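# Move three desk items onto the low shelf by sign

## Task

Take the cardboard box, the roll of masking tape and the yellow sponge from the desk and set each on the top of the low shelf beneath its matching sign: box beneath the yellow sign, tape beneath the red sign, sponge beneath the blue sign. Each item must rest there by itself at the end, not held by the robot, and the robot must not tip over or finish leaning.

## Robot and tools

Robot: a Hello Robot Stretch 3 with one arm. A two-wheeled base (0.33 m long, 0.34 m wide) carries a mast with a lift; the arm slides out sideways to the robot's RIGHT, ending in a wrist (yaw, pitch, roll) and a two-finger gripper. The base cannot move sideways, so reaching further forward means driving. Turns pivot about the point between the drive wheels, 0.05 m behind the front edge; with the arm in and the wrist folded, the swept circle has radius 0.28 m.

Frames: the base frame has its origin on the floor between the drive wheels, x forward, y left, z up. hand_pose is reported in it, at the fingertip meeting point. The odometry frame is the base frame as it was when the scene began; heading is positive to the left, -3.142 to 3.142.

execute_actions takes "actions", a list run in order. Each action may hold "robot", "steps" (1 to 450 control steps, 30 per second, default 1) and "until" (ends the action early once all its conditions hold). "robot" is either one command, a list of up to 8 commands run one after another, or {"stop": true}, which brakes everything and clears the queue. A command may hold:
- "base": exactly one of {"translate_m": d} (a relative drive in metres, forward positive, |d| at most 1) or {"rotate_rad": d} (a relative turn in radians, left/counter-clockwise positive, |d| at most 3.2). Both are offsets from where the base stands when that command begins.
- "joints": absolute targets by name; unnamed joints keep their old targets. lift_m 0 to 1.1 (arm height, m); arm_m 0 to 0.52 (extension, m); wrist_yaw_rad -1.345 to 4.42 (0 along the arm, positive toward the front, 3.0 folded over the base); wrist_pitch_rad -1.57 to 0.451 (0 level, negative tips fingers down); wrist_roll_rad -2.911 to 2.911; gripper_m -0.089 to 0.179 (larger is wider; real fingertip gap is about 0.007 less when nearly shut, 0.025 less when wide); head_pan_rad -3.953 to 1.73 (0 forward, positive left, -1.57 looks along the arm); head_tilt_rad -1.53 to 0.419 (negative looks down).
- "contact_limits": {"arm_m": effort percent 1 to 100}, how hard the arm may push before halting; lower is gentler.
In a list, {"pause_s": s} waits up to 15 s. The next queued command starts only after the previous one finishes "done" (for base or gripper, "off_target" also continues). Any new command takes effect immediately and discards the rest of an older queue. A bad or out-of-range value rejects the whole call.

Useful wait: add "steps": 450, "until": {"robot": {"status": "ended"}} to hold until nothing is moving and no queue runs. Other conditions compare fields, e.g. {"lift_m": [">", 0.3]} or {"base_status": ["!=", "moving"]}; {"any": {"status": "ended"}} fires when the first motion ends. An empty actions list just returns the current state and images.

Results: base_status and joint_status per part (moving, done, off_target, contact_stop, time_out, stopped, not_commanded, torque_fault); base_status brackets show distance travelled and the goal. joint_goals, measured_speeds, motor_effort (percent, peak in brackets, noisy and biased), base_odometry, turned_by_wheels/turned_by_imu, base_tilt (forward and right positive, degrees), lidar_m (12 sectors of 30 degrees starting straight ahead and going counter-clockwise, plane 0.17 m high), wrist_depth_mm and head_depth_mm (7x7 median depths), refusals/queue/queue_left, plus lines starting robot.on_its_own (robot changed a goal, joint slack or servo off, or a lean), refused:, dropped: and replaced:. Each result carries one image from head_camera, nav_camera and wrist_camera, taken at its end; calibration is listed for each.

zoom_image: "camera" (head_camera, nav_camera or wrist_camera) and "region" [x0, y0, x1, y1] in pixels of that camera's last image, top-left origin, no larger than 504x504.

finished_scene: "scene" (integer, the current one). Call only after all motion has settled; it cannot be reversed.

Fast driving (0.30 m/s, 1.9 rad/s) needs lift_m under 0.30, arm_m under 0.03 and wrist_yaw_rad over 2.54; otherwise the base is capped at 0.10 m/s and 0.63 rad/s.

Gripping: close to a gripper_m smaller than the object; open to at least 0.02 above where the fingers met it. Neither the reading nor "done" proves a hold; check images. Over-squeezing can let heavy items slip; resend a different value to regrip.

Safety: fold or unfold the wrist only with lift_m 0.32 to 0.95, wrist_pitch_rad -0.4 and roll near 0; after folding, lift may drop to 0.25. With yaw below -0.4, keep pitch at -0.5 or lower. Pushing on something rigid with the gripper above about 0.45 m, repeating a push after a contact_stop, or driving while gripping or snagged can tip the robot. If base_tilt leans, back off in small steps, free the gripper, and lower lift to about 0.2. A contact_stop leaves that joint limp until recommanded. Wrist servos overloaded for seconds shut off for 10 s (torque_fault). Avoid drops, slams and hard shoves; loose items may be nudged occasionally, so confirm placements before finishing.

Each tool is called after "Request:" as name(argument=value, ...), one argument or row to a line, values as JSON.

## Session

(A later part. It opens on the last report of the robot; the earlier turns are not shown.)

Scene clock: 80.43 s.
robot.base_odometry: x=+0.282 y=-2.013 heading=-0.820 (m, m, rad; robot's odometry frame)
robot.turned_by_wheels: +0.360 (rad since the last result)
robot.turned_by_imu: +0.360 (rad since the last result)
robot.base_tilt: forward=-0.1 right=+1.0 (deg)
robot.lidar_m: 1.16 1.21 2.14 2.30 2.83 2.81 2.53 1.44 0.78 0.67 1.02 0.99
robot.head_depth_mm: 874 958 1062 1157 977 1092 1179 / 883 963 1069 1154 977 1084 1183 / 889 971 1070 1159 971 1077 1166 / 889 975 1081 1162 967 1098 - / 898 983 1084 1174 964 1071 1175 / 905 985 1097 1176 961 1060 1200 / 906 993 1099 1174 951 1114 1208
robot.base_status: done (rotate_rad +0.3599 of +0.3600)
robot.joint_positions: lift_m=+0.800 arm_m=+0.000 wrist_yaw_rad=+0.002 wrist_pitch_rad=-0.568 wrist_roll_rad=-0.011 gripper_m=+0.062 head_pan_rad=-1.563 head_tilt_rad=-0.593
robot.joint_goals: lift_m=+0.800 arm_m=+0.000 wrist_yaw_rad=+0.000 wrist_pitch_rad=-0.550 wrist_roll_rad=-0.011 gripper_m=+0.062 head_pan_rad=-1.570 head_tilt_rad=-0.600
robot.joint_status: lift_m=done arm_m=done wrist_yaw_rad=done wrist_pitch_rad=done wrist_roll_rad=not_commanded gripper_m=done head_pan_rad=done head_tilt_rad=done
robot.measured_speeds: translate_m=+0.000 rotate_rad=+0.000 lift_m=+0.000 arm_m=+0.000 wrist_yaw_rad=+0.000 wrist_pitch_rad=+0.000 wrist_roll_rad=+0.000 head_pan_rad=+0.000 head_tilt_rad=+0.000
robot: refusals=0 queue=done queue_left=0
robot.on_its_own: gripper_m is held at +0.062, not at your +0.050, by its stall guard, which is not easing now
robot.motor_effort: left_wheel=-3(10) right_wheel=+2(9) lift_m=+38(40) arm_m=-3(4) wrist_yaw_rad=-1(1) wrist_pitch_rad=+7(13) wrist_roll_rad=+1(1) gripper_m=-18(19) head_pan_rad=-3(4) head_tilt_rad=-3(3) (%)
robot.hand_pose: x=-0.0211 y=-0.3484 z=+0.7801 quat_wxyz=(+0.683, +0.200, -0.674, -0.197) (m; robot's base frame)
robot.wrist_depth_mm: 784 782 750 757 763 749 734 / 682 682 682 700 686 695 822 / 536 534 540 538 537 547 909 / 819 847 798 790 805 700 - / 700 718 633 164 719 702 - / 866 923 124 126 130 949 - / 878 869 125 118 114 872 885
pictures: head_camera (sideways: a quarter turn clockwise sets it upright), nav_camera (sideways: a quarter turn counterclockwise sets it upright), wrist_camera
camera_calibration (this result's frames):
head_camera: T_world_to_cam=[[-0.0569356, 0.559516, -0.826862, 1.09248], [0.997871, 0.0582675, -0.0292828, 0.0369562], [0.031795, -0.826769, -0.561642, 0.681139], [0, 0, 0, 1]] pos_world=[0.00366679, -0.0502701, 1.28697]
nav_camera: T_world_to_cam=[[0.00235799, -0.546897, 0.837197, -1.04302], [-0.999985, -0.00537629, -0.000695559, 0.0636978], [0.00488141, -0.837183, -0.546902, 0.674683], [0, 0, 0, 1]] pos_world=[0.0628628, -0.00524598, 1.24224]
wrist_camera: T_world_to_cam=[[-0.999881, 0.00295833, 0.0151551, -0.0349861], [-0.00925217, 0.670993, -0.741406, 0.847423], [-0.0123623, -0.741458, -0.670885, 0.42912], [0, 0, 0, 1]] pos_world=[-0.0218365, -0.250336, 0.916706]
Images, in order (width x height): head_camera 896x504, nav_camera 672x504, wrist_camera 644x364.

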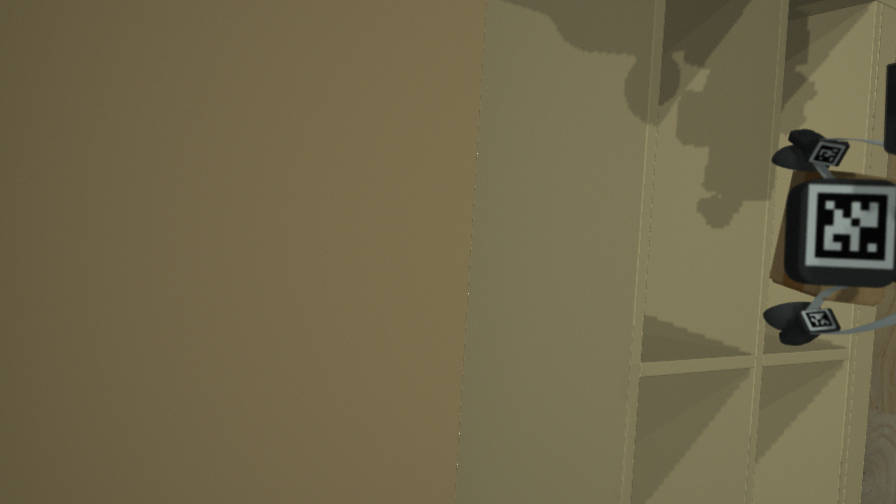

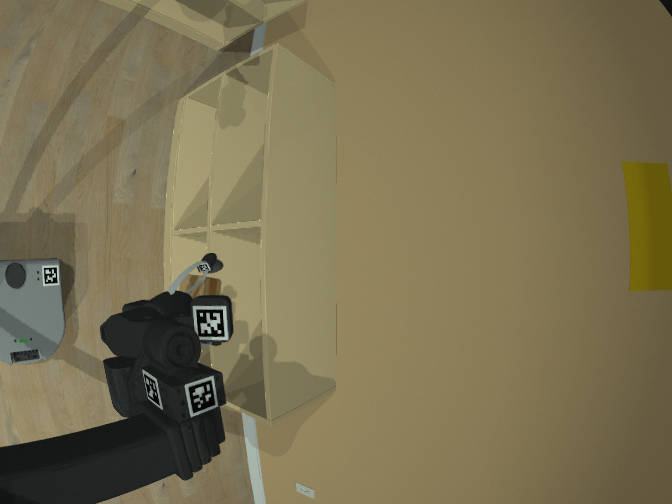

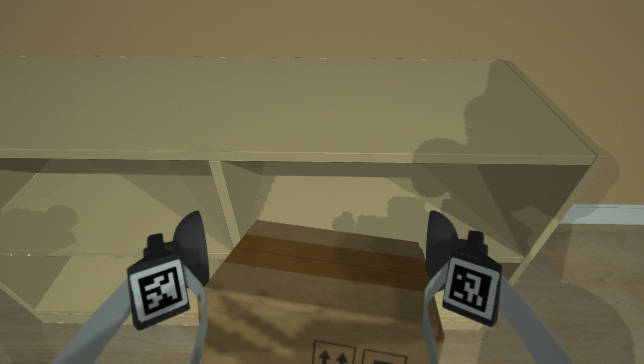

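Request:
execute_actions(
  actions=[
    {"robot":[{"joints":{"arm_m":0.44}},{"joints":{"lift_m":0.675}}],"steps":450,"until":{"robot":{"status":"ended"}}},
  ],
)

Scene clock: 92.33 s.
robot.base_odometry: x=+0.282 y=-2.013 heading=-0.820 (m, m, rad; robot's odometry frame)
robot.turned_by_wheels: +0.000 (rad since the last result)
robot.turned_by_imu: +0.001 (rad since the last result)
robot.base_tilt: forward=+0.0 right=+1.0 (deg)
robot.lidar_m: 1.16 1.22 2.14 2.30 2.83 2.81 2.53 1.44 0.78 0.67 1.02 0.99
robot.head_depth_mm: 875 961 1062 1164 978 1089 1185 / 883 964 1062 1165 1010 - - / 890 969 1065 1178 907 1080 1196 / 894 974 1076 1181 911 1099 1194 / 893 986 1085 1173 960 1074 1193 / 900 986 1092 1172 954 1062 1208 / 906 993 1099 1174 943 1117 1210
robot.base_status: done (rotate_rad +0.3599 of +0.3600)
robot.joint_positions: lift_m=+0.675 arm_m=+0.440 wrist_yaw_rad=+0.001 wrist_pitch_rad=-0.570 wrist_roll_rad=-0.011 gripper_m=+0.062 head_pan_rad=-1.563 head_tilt_rad=-0.593
robot.joint_goals: lift_m=+0.675 arm_m=+0.440 wrist_yaw_rad=+0.000 wrist_pitch_rad=-0.550 wrist_roll_rad=-0.011 gripper_m=+0.062 head_pan_rad=-1.570 head_tilt_rad=-0.600
robot.joint_status: lift_m=done arm_m=done wrist_yaw_rad=done wrist_pitch_rad=done wrist_roll_rad=not_commanded gripper_m=done head_pan_rad=done head_tilt_rad=done
robot.measured_speeds: translate_m=+0.000 rotate_rad=+0.000 lift_m=+0.000 arm_m=+0.000 wrist_yaw_rad=+0.000 wrist_pitch_rad=+0.000 wrist_roll_rad=+0.000 head_pan_rad=+0.000 head_tilt_rad=+0.000
robot: refusals=0 queue=done queue_left=0
robot.on_its_own: gripper_m is held at +0.062, not at your +0.050, by its stall guard, which is not easing now
robot.motor_effort: left_wheel=-3(3) right_wheel=+2(2) lift_m=+24(38) arm_m=+3(3) wrist_yaw_rad=-1(1) wrist_pitch_rad=+7(7) wrist_roll_rad=+1(1) gripper_m=-19(18) head_pan_rad=-3(3) head_tilt_rad=-3(3) (%)
robot.hand_pose: x=-0.0214 y=-0.7874 z=+0.6555 quat_wxyz=(+0.683, +0.200, -0.674, -0.198) (m; robot's base frame)
robot.wrist_depth_mm: 356 355 357 356 354 350 349 / 387 396 392 392 389 386 386 / 319 317 320 317 319 321 322 / 264 266 265 266 266 265 267 / 226 228 219 164 231 227 226 / 197 202 123 127 130 203 197 / 178 171 125 118 114 171 175
pictures: head_camera (sideways: a quarter turn clockwise sets it upright), nav_camera (sideways: a quarter turn counterclockwise sets it upright), wrist_camera
camera_calibration (this result's frames):
head_camera: T_world_to_cam=[[-0.0569045, 0.559519, -0.826862, 1.09248], [0.997875, 0.058212, -0.0292828, 0.0369562], [0.031749, -0.826771, -0.561643, 0.68114], [0, 0, 0, 1]] pos_world=[0.003664, -0.05027, 1.28697]
nav_camera: T_world_to_cam=[[0.00232761, -0.546897, 0.837197, -1.04301], [-0.999986, -0.00532074, -0.000695559, 0.0636978], [0.00483491, -0.837183, -0.546902, 0.674684], [0, 0, 0, 1]] pos_world=[0.0628626, -0.00524913, 1.24224]
wrist_camera: T_world_to_cam=[[-0.999876, 0.00428056, 0.0151616, -0.0310343], [-0.00835326, 0.671915, -0.740581, 1.04984], [-0.0133574, -0.740616, -0.671796, 0.0212305], [0, 0, 0, 1]] pos_world=[-0.0219772, -0.68955, 0.792228]
Images, in order (width x height): head_camera 896x504, nav_camera 672x504, wrist_camera 644x364.

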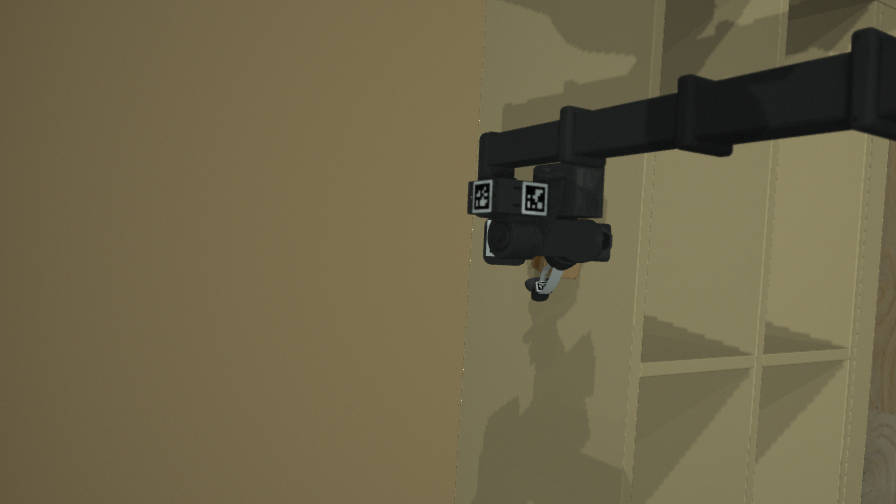

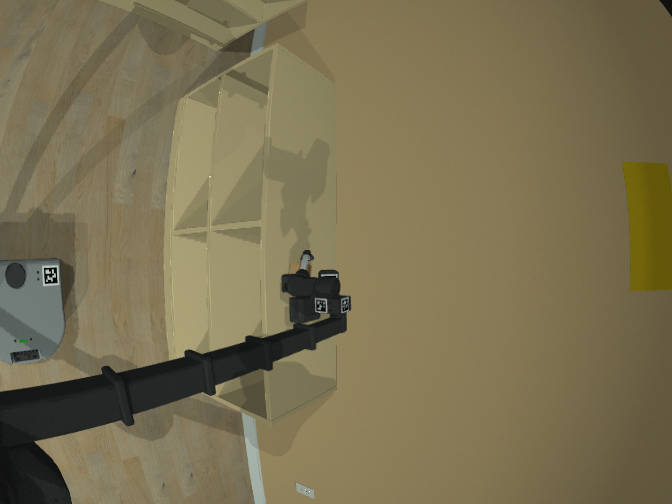

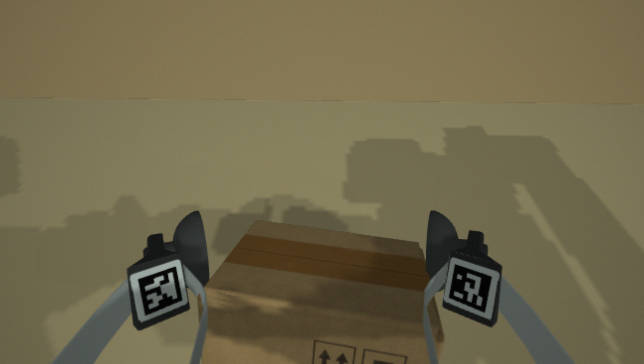

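Grasp-equivalent lift here is .655.

Request:
execute_actions(
  actions=[
    {"robot":[{"joints":{"lift_m":0.662}},{"joints":{"gripper_m":0.17}},{"joints":{"lift_m":0.75}},{"joints":{"arm_m":0,"wrist_pitch_rad":-0.4}}],"steps":450,"until":{"robot":{"status":"ended"}}},
  ],
)

Request:
execute_actions(
  actions=[
    {"robot":[{"joints":{"wrist_yaw_rad":2.6,"gripper_m":0.08}},{"joints":{"lift_m":0.28}},{"base":{"rotate_rad":3.02}},{"base":{"translate_m":1}},{"base":{"translate_m":0.95}},{"base":{"rotate_rad":1.7}},{"joints":{"lift_m":0.88}},{"joints":{"wrist_yaw_rad":0,"wrist_pitch_rad":-0.55,"gripper_m":0.15,"arm_m":0.25}}],"steps":450,"until":{"robot":{"status":"ended"}}},
    {"steps":450,"until":{"robot":{"status":"ended"}}},
    {"steps":250,"until":{"robot":{"status":"ended"}}},
  ],
)

Scene clock: 106.07 s.
robot.base_odometry: x=+0.282 y=-2.013 heading=-0.820 (m, m, rad; robot's odometry frame)
robot.turned_by_wheels: +0.000 (rad since the last result)
robot.turned_by_imu: +0.001 (rad since the last result)
robot.base_tilt: forward=+0.0 right=+0.9 (deg)
robot.lidar_m: 1.16 1.22 2.14 2.31 2.82 2.81 2.53 1.44 0.78 0.67 1.02 0.99
robot.head_depth_mm: 878 963 1058 1166 981 1088 1186 / 878 968 1068 1154 979 1088 1182 / 886 968 1074 1156 975 1076 1228 / 888 974 1079 1165 939 1096 1249 / 896 984 1084 1172 962 1073 1195 / 895 989 1091 1167 952 1069 1202 / 907 994 1100 1180 956 1116 1208
robot.base_status: done (rotate_rad +0.3599 of +0.3600)
robot.joint_positions: lift_m=+0.750 arm_m=+0.000 wrist_yaw_rad=+0.001 wrist_pitch_rad=-0.422 wrist_roll_rad=-0.014 gripper_m=+0.170 head_pan_rad=-1.563 head_tilt_rad=-0.593
robot.joint_goals: lift_m=+0.750 arm_m=+0.000 wrist_yaw_rad=+0.000 wrist_pitch_rad=-0.400 wrist_roll_rad=-0.014 gripper_m=+0.170 head_pan_rad=-1.570 head_tilt_rad=-0.600
robot.joint_status: lift_m=done arm_m=done wrist_yaw_rad=done wrist_pitch_rad=done wrist_roll_rad=not_commanded gripper_m=done head_pan_rad=done head_tilt_rad=done
robot.measured_speeds: translate_m=+0.000 rotate_rad=+0.000 lift_m=+0.000 arm_m=+0.000 wrist_yaw_rad=+0.000 wrist_pitch_rad=+0.000 wrist_roll_rad=+0.000 head_pan_rad=+0.000 head_tilt_rad=+0.000
robot: refusals=0 queue=done queue_left=0
robot.motor_effort: left_wheel=-2(2) right_wheel=+2(2) lift_m=+37(39) arm_m=-3(2) wrist_yaw_rad=+0(1) wrist_pitch_rad=+8(9) wrist_roll_rad=+2(2) gripper_m=+1(85) head_pan_rad=-4(3) head_tilt_rad=-3(3) (%)
robot.hand_pose: x=-0.0214 y=-0.3693 z=+0.7614 quat_wxyz=(+0.697, +0.150, -0.686, -0.147) (m; robot's base frame)
robot.wrist_depth_mm: 750 743 735 745 732 720 719 / 806 787 796 758 782 786 768 / 620 631 632 559 622 643 865 / 520 526 505 508 504 498 541 / 784 763 709 768 783 739 - / 656 667 670 663 658 666 - / 805 818 814 835 832 802 917
pictures: head_camera (sideways: a quarter turn clockwise sets it upright), nav_camera (sideways: a quarter turn counterclockwise sets it upright), wrist_camera
camera_calibration (this result's frames):
head_camera: T_world_to_cam=[[-0.0569024, 0.559519, -0.826862, 1.09248], [0.997875, 0.0582084, -0.0292828, 0.0369562], [0.031746, -0.826771, -0.561642, 0.68114], [0, 0, 0, 1]] pos_world=[0.00366381, -0.05027, 1.28697]
nav_camera: T_world_to_cam=[[0.00232559, -0.546897, 0.837197, -1.04301], [-0.999986, -0.00531705, -0.000695559, 0.0636978], [0.00483181, -0.837183, -0.546902, 0.674684], [0, 0, 0, 1]] pos_world=[0.0628625, -0.00524935, 1.24224]
wrist_camera: T_world_to_cam=[[-0.99984, 0.00523568, 0.0170771, -0.0355297], [-0.0112857, 0.555874, -0.83119, 0.873386], [-0.0138445, -0.83125, -0.555726, 0.280175], [0, 0, 0, 1]] pos_world=[-0.0217883, -0.252411, 0.882257]
Images, in order (width x height): head_camera 896x504, nav_camera 672x504, wrist_camera 644x364.

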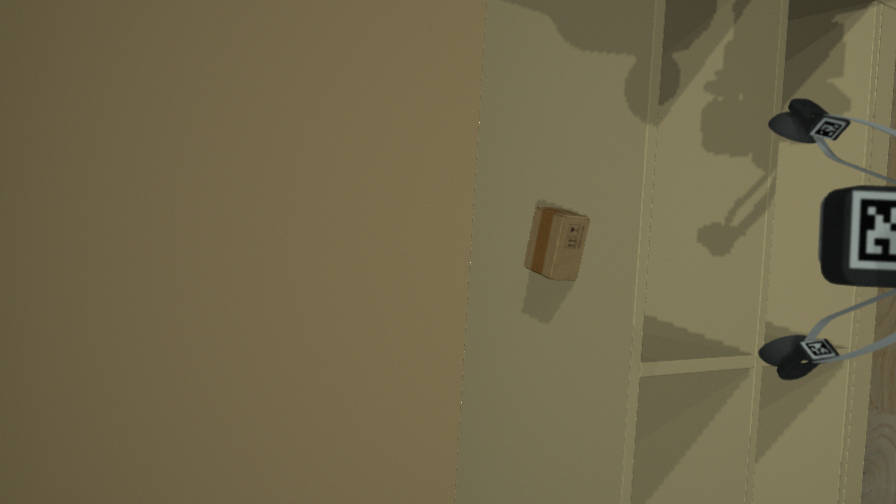

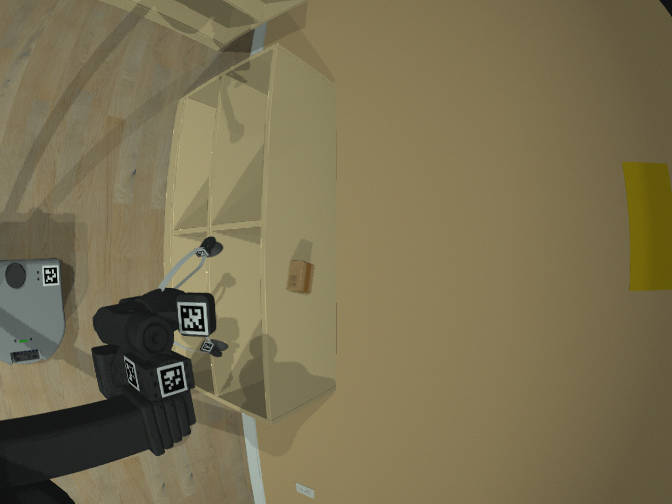

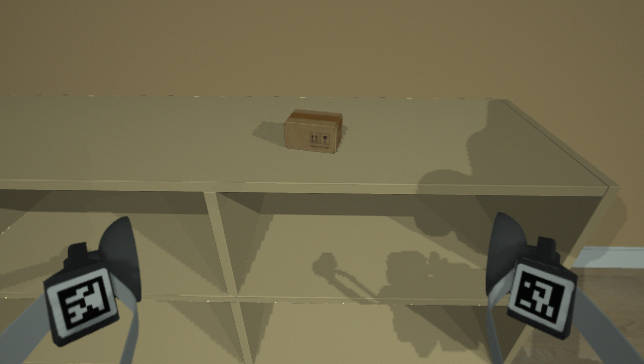

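Scene clock: 138.07 s.
robot.base_odometry: x=-0.865 y=-0.436 heading=-2.384 (m, m, rad; robot's odometry frame)
robot.turned_by_wheels: +4.720 (rad since the last result)
robot.turned_by_imu: +4.687 (rad since the last result)
robot.base_tilt: forward=+0.0 right=+1.0 (deg)
robot.lidar_m: 1.22 1.31 1.72 3.09 3.24 2.56 2.50 1.49 0.96 0.68 0.67 1.28
robot.head_depth_mm: 1062 1163 1264 - - 675 1263 / 1067 1160 1262 - 773 687 1282 / 1066 1172 1268 - 767 689 1273 / 1064 1169 1265 1026 768 704 1246 / 1072 1173 1281 1030 805 699 1239 / 1075 1174 1269 1022 802 694 1236 / 1069 1174 1267 1013 797 710 1224
robot.base_status: done (rotate_rad +1.6999 of +1.7000)
robot.joint_positions: lift_m=+0.880 arm_m=+0.250 wrist_yaw_rad=+0.002 wrist_pitch_rad=-0.561 wrist_roll_rad=-0.013 gripper_m=+0.150 head_pan_rad=-1.563 head_tilt_rad=-0.593
robot.joint_goals: lift_m=+0.880 arm_m=+0.250 wrist_yaw_rad=+0.000 wrist_pitch_rad=-0.550 wrist_roll_rad=-0.013 gripper_m=+0.150 head_pan_rad=-1.570 head_tilt_rad=-0.600
robot.joint_status: lift_m=done arm_m=done wrist_yaw_rad=done wrist_pitch_rad=done wrist_roll_rad=not_commanded gripper_m=done head_pan_rad=done head_tilt_rad=done
robot.measured_speeds: translate_m=+0.000 rotate_rad=+0.000 lift_m=+0.000 arm_m=+0.000 wrist_yaw_rad=+0.000 wrist_pitch_rad=+0.000 wrist_roll_rad=+0.000 head_pan_rad=+0.000 head_tilt_rad=+0.000
robot: refusals=0 queue=done queue_left=0
robot.motor_effort: left_wheel=-2(9) right_wheel=+2(10) lift_m=+38(40) arm_m=+3(5) wrist_yaw_rad=-1(2) wrist_pitch_rad=+4(9) wrist_roll_rad=+2(2) gripper_m=+0(83) head_pan_rad=-3(3) head_tilt_rad=-3(3) (%)
robot.hand_pose: x=-0.0212 y=-0.5988 z=+0.8616 quat_wxyz=(+0.684, +0.198, -0.674, -0.194) (m; robot's base frame)
robot.wrist_depth_mm: 712 700 725 723 721 718 718 / 622 627 625 633 635 628 642 / 496 493 497 498 497 506 505 / 408 408 408 410 409 415 413 / 351 361 349 347 348 364 349 / 306 - 303 304 304 - 306 / - 269 268 269 270 263 269
pictures: head_camera (sideways: a quarter turn clockwise sets it upright), nav_camera (sideways: a quarter turn counterclockwise sets it upright), wrist_camera
camera_calibration (this result's frames):
head_camera: T_world_to_cam=[[-0.0567626, 0.559596, -0.82682, 1.09243], [0.997889, 0.0579604, -0.029279, 0.0369512], [0.0315384, -0.826736, -0.561705, 0.681222], [0, 0, 0, 1]] pos_world=[0.0036512, -0.0502682, 1.28697]
nav_camera: T_world_to_cam=[[0.00218895, -0.546961, 0.837155, -1.04296], [-0.999987, -0.0050663, -0.000695382, 0.0636975], [0.00462163, -0.837143, -0.546965, 0.674767], [0, 0, 0, 1]] pos_world=[0.0628612, -0.00525909, 1.24224]
wrist_camera: T_world_to_cam=[[-0.999854, 0.00246004, 0.0168964, -0.0373805], [-0.0109753, 0.665455, -0.746357, 1.07682], [-0.0130799, -0.746434, -0.665331, 0.290376], [0, 0, 0, 1]] pos_world=[-0.0217586, -0.499735, 0.997517]
Images, in order (width x height): head_camera 896x504, nav_camera 672x504, wrist_camera 644x364.

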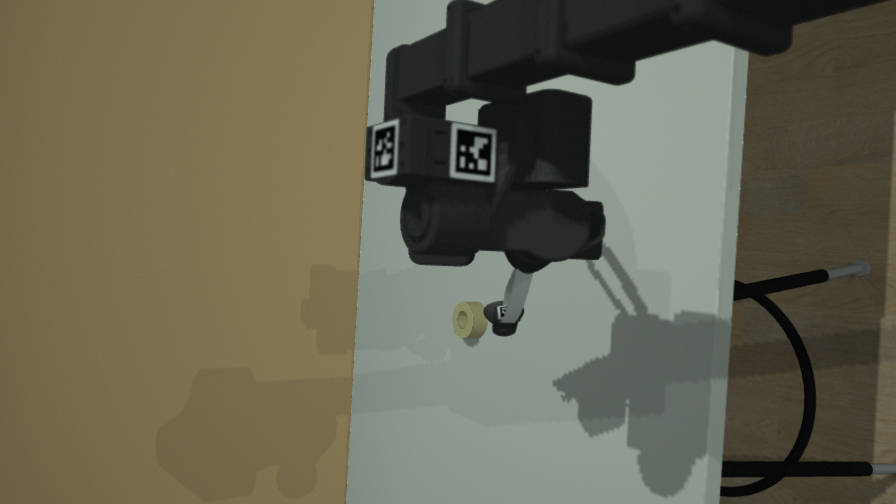

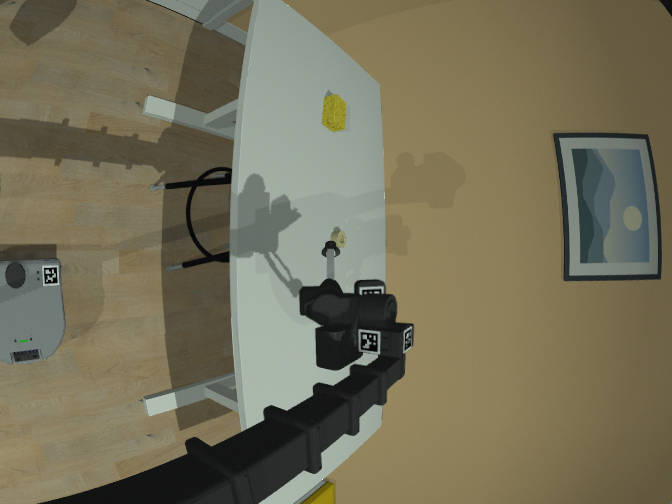

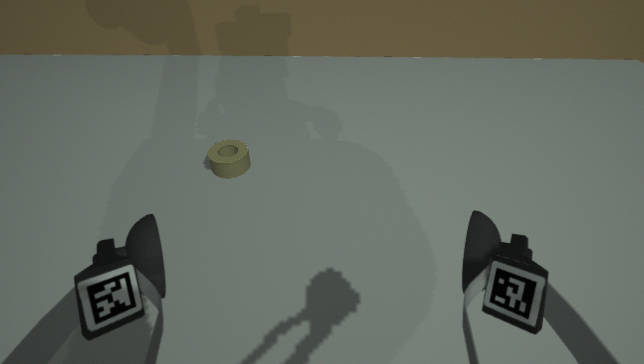

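Request:
execute_actions(
  actions=[
    {"robot":[{"joints":{"arm_m":0.40,"lift_m":0.78},"base":{"translate_m":0.108}},{"joints":{"lift_m":0.757}},{"joints":{"arm_m":0.485}}],"steps":450,"until":{"robot":{"status":"ended"}}},
  ],
)

Scene clock: 146.60 s.
robot.base_odometry: x=-0.944 y=-0.511 heading=-2.384 (m, m, rad; robot's odometry frame)
robot.turned_by_wheels: +0.000 (rad since the last result)
robot.turned_by_imu: +0.001 (rad since the last result)
robot.base_tilt: forward=+0.0 right=+1.0 (deg)
robot.lidar_m: 1.12 1.20 1.65 3.08 3.31 2.64 2.60 1.58 1.03 0.69 0.64 1.17
robot.head_depth_mm: 1056 1160 1261 1061 827 695 - / 1060 1164 1268 1097 - 672 1247 / 1062 1162 1277 - 816 705 1273 / 1072 1168 1268 1060 809 701 1241 / 1073 1177 1278 1031 803 698 1238 / 1078 1187 1260 1020 800 698 1235 / 1072 1175 1263 1009 801 712 1251
robot.base_status: done (translate_m +0.1080 of +0.1080)
robot.joint_positions: lift_m=+0.757 arm_m=+0.485 wrist_yaw_rad=+0.001 wrist_pitch_rad=-0.562 wrist_roll_rad=-0.013 gripper_m=+0.150 head_pan_rad=-1.563 head_tilt_rad=-0.593
robot.joint_goals: lift_m=+0.757 arm_m=+0.485 wrist_yaw_rad=+0.000 wrist_pitch_rad=-0.550 wrist_roll_rad=-0.013 gripper_m=+0.150 head_pan_rad=-1.570 head_tilt_rad=-0.600
robot.joint_status: lift_m=done arm_m=done wrist_yaw_rad=done wrist_pitch_rad=done wrist_roll_rad=not_commanded gripper_m=done head_pan_rad=done head_tilt_rad=done
robot.measured_speeds: translate_m=+0.000 rotate_rad=+0.000 lift_m=+0.000 arm_m=+0.000 wrist_yaw_rad=+0.000 wrist_pitch_rad=+0.000 wrist_roll_rad=+0.000 head_pan_rad=+0.000 head_tilt_rad=+0.000
robot: refusals=0 queue=done queue_left=0
robot.motor_effort: left_wheel=-2(3) right_wheel=+2(7) lift_m=+22(36) arm_m=+3(3) wrist_yaw_rad=-1(1) wrist_pitch_rad=+4(5) wrist_roll_rad=+2(2) gripper_m=-1(1) head_pan_rad=-3(3) head_tilt_rad=-3(3) (%)
robot.hand_pose: x=-0.0213 y=-0.8336 z=+0.7391 quat_wxyz=(+0.684, +0.198, -0.674, -0.195) (m; robot's base frame)
robot.wrist_depth_mm: 476 479 482 481 481 485 479 / 346 347 344 348 351 351 355 / 273 272 274 274 275 278 279 / 225 226 228 227 228 228 229 / 192 197 193 172 194 200 195 / 172 - 168 159 169 - 170 / - 148 149 149 150 147 150
pictures: head_camera (sideways: a quarter turn clockwise sets it upright), nav_camera (sideways: a quarter turn counterclockwise sets it upright), wrist_camera
camera_calibration (this result's frames):
head_camera: T_world_to_cam=[[-0.0567626, 0.559596, -0.826819, 1.09243], [0.997889, 0.0579603, -0.029279, 0.0369512], [0.0315383, -0.826736, -0.561705, 0.681222], [0, 0, 0, 1]] pos_world=[0.00365119, -0.0502682, 1.28697]
nav_camera: T_world_to_cam=[[0.00218889, -0.546961, 0.837155, -1.04296], [-0.999987, -0.00506618, -0.000695382, 0.0636975], [0.00462153, -0.837143, -0.546965, 0.674767], [0, 0, 0, 1]] pos_world=[0.0628612, -0.00525909, 1.24224]
wrist_camera: T_world_to_cam=[[-0.999852, 0.00311622, 0.0169008, -0.034326], [-0.0105275, 0.666251, -0.745653, 1.14177], [-0.0135838, -0.745721, -0.66612, 0.0347112], [0, 0, 0, 1]] pos_world=[-0.0218295, -0.734715, 0.875068]
Images, in order (width x height): head_camera 896x504, nav_camera 672x504, wrist_camera 644x364.

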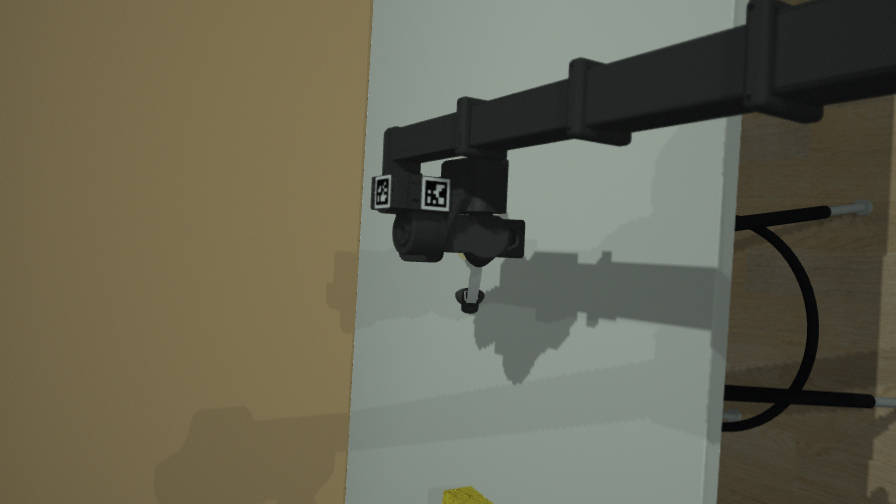

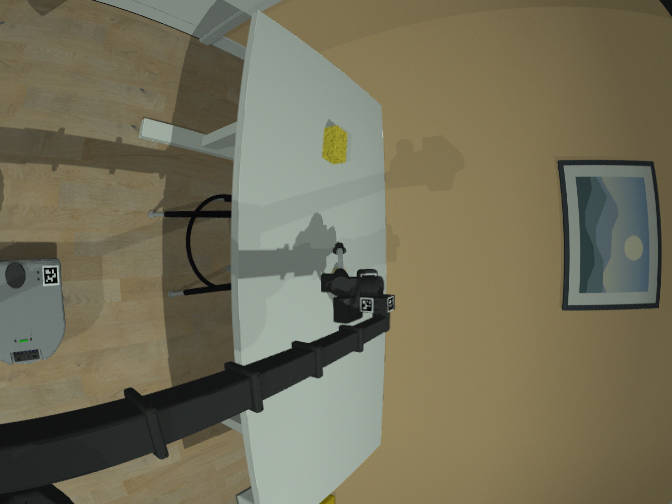

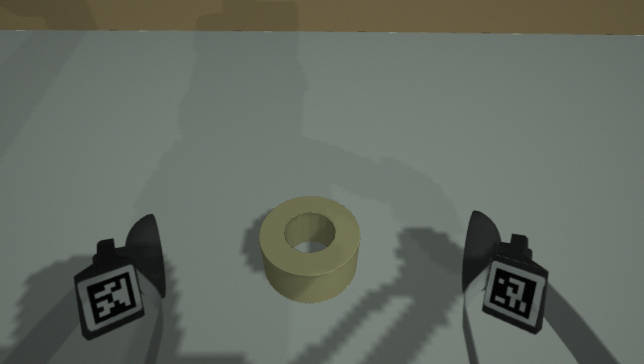

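Request:
execute_actions(
  actions=[
    {"robot":[{"joints":{"arm_m":0.49,"lift_m":0.753}},{"joints":{"gripper_m":0.01}},{"pause_s":0.5},{"joints":{"lift_m":0.85,"head_pan_rad":1.7,"head_tilt_rad":-0.35}},{"joints":{"arm_m":0}}],"steps":450,"until":{"robot":{"status":"ended"}}},
  ],
)

Scene clock: 159.40 s.
robot.base_odometry: x=-0.944 y=-0.511 heading=-2.384 (m, m, rad; robot's odometry frame)
robot.turned_by_wheels: +0.000 (rad since the last result)
robot.turned_by_imu: +0.001 (rad since the last result)
robot.base_tilt: forward=+0.0 right=+0.9 (deg)
robot.lidar_m: 1.12 1.19 1.65 3.08 3.33 2.64 2.60 1.58 1.03 0.69 0.63 1.17
robot.head_depth_mm: 2889 3119 3219 3416 2551 1936 1524 / 2937 3116 3246 3275 2521 1906 1513 / 2993 3128 3235 3341 2521 1892 1519 / 3059 3212 3351 3467 2486 1869 1511 / 3061 3245 3408 3562 2522 1897 1511 / 3142 3240 3451 3400 2463 1863 1487 / 3135 3323 3477 3400 2449 1843 1489
robot.base_status: done (translate_m +0.1080 of +0.1080)
robot.joint_positions: lift_m=+0.850 arm_m=+0.000 wrist_yaw_rad=+0.001 wrist_pitch_rad=-0.565 wrist_roll_rad=-0.012 gripper_m=+0.011 head_pan_rad=+1.693 head_tilt_rad=-0.359
robot.joint_goals: lift_m=+0.850 arm_m=+0.000 wrist_yaw_rad=+0.000 wrist_pitch_rad=-0.550 wrist_roll_rad=-0.012 gripper_m=+0.010 head_pan_rad=+1.700 head_tilt_rad=-0.350
robot.joint_status: lift_m=done arm_m=done wrist_yaw_rad=done wrist_pitch_rad=done wrist_roll_rad=not_commanded gripper_m=done head_pan_rad=done head_tilt_rad=done
robot.measured_speeds: translate_m=+0.000 rotate_rad=+0.000 lift_m=+0.000 arm_m=+0.000 wrist_yaw_rad=+0.000 wrist_pitch_rad=+0.000 wrist_roll_rad=+0.000 head_pan_rad=+0.000 head_tilt_rad=+0.000
robot: refusals=0 queue=done queue_left=0
robot.motor_effort: left_wheel=-2(2) right_wheel=+2(2) lift_m=+38(39) arm_m=-3(3) wrist_yaw_rad=+0(1) wrist_pitch_rad=+5(5) wrist_roll_rad=+1(2) gripper_m=-15(90) head_pan_rad=+5(50) head_tilt_rad=+5(24) (%)
robot.hand_pose: x=-0.0213 y=-0.3490 z=+0.8309 quat_wxyz=(+0.683, +0.199, -0.675, -0.196) (m; robot's base frame)
robot.wrist_depth_mm: 767 755 752 779 773 754 794 / 521 552 559 559 565 571 564 / 445 430 445 438 443 440 442 / 366 364 369 366 364 367 367 / 331 328 328 169 332 333 332 / - - - 145 - - - / 904 924 932 920 907 948 948
pictures: head_camera (sideways: a quarter turn clockwise sets it upright), nav_camera (sideways: a quarter turn counterclockwise sets it upright), wrist_camera
camera_calibration (this result's frames):
head_camera: T_world_to_cam=[[0.0952532, -0.344023, -0.934117, 1.23146], [-0.985681, -0.163759, -0.0402007, 0.0632805], [-0.139141, 0.924571, -0.354696, 0.4129], [0, 0, 0, 1]] pos_world=[0.00252521, 0.0522576, 1.29932]
nav_camera: T_world_to_cam=[[-0.0393428, 0.335696, 0.941149, -1.17837], [0.9928, 0.119781, -0.00122249, 0.052228], [-0.113142, 0.934324, -0.337991, 0.40356], [0, 0, 0, 1]] pos_world=[-0.0525524, 0.0122606, 1.24548]
wrist_camera: T_world_to_cam=[[-0.999872, 0.00404888, 0.0154594, -0.0358771], [-0.00879524, 0.668264, -0.743872, 0.886589], [-0.0133428, -0.743913, -0.668144, 0.459575], [0, 0, 0, 1]] pos_world=[-0.0219427, -0.250447, 0.967125]
Images, in order (width x height): head_camera 896x504, nav_camera 672x504, wrist_camera 644x364.

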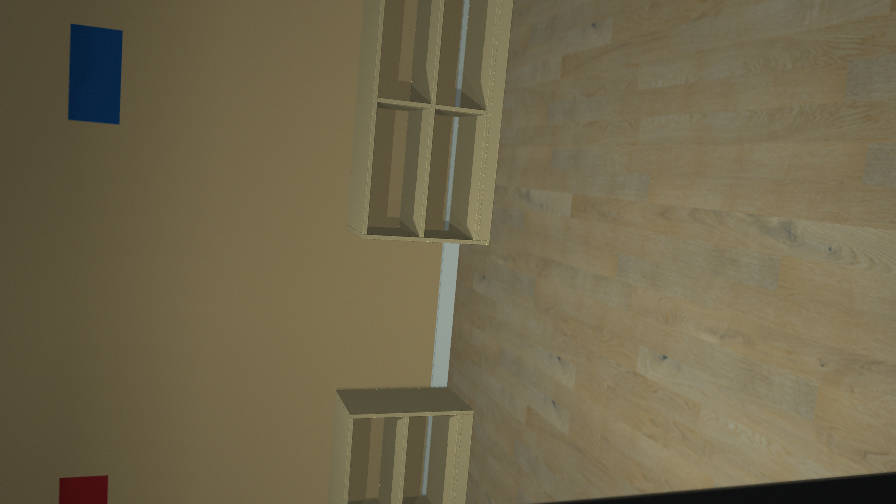

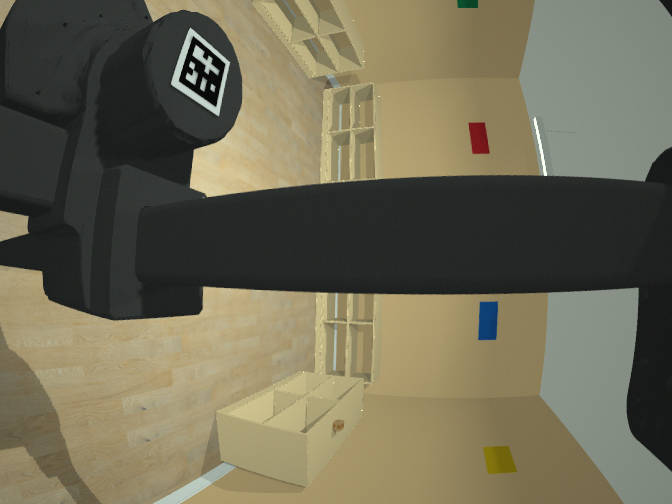

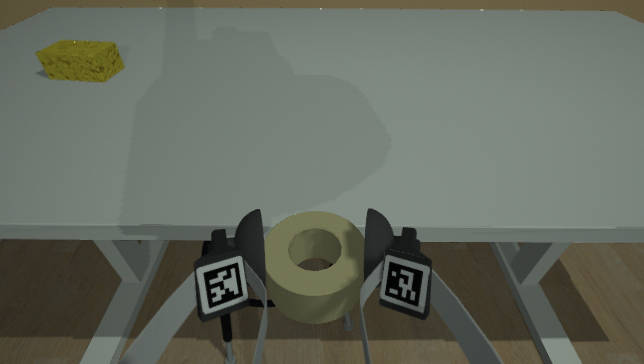

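Request:
execute_actions(
  actions=[
    {"robot":[{"joints":{"wrist_yaw_rad":2.6,"wrist_pitch_rad":-0.4,"head_pan_rad":-1.57,"head_tilt_rad":-0.6},"base":{"rotate_rad":2.165}},{"joints":{"lift_m":0.28},"base":{"translate_m":0.5}},{"base":{"translate_m":0.5}},{"base":{"translate_m":1}},{"base":{"translate_m":1}},{"base":{"rotate_rad":0.988}},{"joints":{"lift_m":0.77}},{"joints":{"wrist_yaw_rad":0,"wrist_pitch_rad":-0.55}}],"steps":450,"until":{"robot":{"status":"ended"}}},
    {"steps":450,"until":{"robot":{"status":"ended"}}},
    {"steps":250,"until":{"robot":{"status":"ended"}}},
  ],
)

Scene clock: 199.60 s.
robot.base_odometry: x=+1.985 y=-1.162 heading=+0.769 (m, m, rad; robot's odometry frame)
robot.turned_by_wheels: +3.153 (rad since the last result)
robot.turned_by_imu: +3.141 (rad since the last result)
robot.base_tilt: forward=+0.0 right=+0.9 (deg)
robot.lidar_m: 0.65 0.68 1.15 3.31 3.39 2.61 2.42 1.44 0.82 0.61 0.90 0.55
robot.head_depth_mm: 850 933 1027 1124 991 1062 1161 / 854 932 1036 1136 975 1053 1148 / 851 930 1035 1140 974 1046 1136 / 856 938 1035 1139 965 1050 561 / 860 937 1038 1141 965 943 1148 / 860 941 1043 1128 955 1036 1166 / 864 944 1047 1139 951 1058 1154
robot.base_status: done (rotate_rad +0.9879 of +0.9880)
robot.joint_positions: lift_m=+0.770 arm_m=+0.000 wrist_yaw_rad=+0.002 wrist_pitch_rad=-0.564 wrist_roll_rad=-0.012 gripper_m=+0.011 head_pan_rad=-1.563 head_tilt_rad=-0.593
robot.joint_goals: lift_m=+0.770 arm_m=+0.000 wrist_yaw_rad=+0.000 wrist_pitch_rad=-0.550 wrist_roll_rad=-0.012 gripper_m=+0.010 head_pan_rad=-1.570 head_tilt_rad=-0.600
robot.joint_status: lift_m=done arm_m=done wrist_yaw_rad=done wrist_pitch_rad=done wrist_roll_rad=not_commanded gripper_m=done head_pan_rad=done head_tilt_rad=done
robot.measured_speeds: translate_m=+0.000 rotate_rad=+0.000 lift_m=+0.000 arm_m=+0.000 wrist_yaw_rad=+0.000 wrist_pitch_rad=+0.000 wrist_roll_rad=+0.000 head_pan_rad=+0.000 head_tilt_rad=+0.000
robot: refusals=0 queue=done queue_left=0
robot.motor_effort: left_wheel=-3(11) right_wheel=+2(9) lift_m=+38(39) arm_m=-4(3) wrist_yaw_rad=-2(1) wrist_pitch_rad=+5(8) wrist_roll_rad=+1(1) gripper_m=-16(15) head_pan_rad=-3(50) head_tilt_rad=-3(21) (%)
robot.hand_pose: x=-0.0211 y=-0.3492 z=+0.7511 quat_wxyz=(+0.684, +0.199, -0.675, -0.195) (m; robot's base frame)
robot.wrist_depth_mm: 708 704 725 729 727 733 723 / 619 625 626 627 634 636 773 / 493 495 490 492 498 498 500 / 758 759 777 770 778 773 576 / 675 680 675 169 705 672 655 / 789 861 - 146 - 822 947 / 808 819 829 820 810 838 861
pictures: head_camera (sideways: a quarter turn clockwise sets it upright), nav_camera (sideways: a quarter turn counterclockwise sets it upright), wrist_camera
camera_calibration (this result's frames):
head_camera: T_world_to_cam=[[-0.0568487, 0.559497, -0.826881, 1.09251], [0.99788, 0.0581118, -0.0292845, 0.0369584], [0.031667, -0.826793, -0.561614, 0.681104], [0, 0, 0, 1]] pos_world=[0.003659, -0.0502702, 1.28697]
nav_camera: T_world_to_cam=[[0.00227303, -0.546869, 0.837215, -1.04304], [-0.999986, -0.00522135, -0.000695639, 0.0636979], [0.00475181, -0.837202, -0.546873, 0.674647], [0, 0, 0, 1]] pos_world=[0.062862, -0.0052568, 1.24224]
wrist_camera: T_world_to_cam=[[-0.999877, 0.00282735, 0.0154561, -0.0348147], [-0.00962467, 0.667324, -0.744705, 0.827661], [-0.0124198, -0.744762, -0.667215, 0.405177], [0, 0, 0, 1]] pos_world=[-0.0218122, -0.25046, 0.887242]
Images, in order (width x height): head_camera 896x504, nav_camera 672x504, wrist_camera 644x364.

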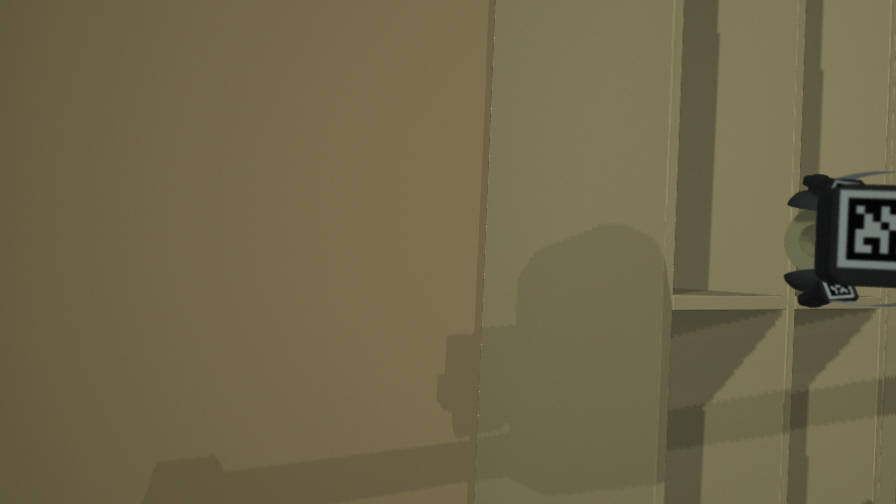

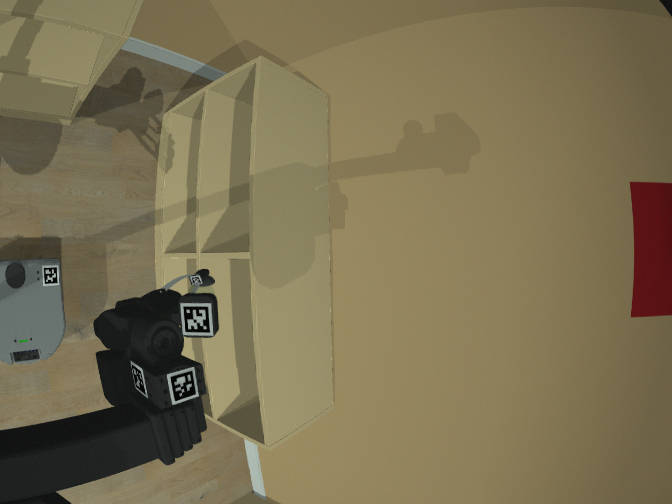

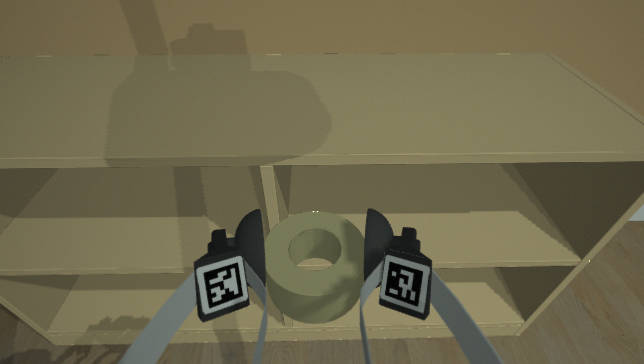

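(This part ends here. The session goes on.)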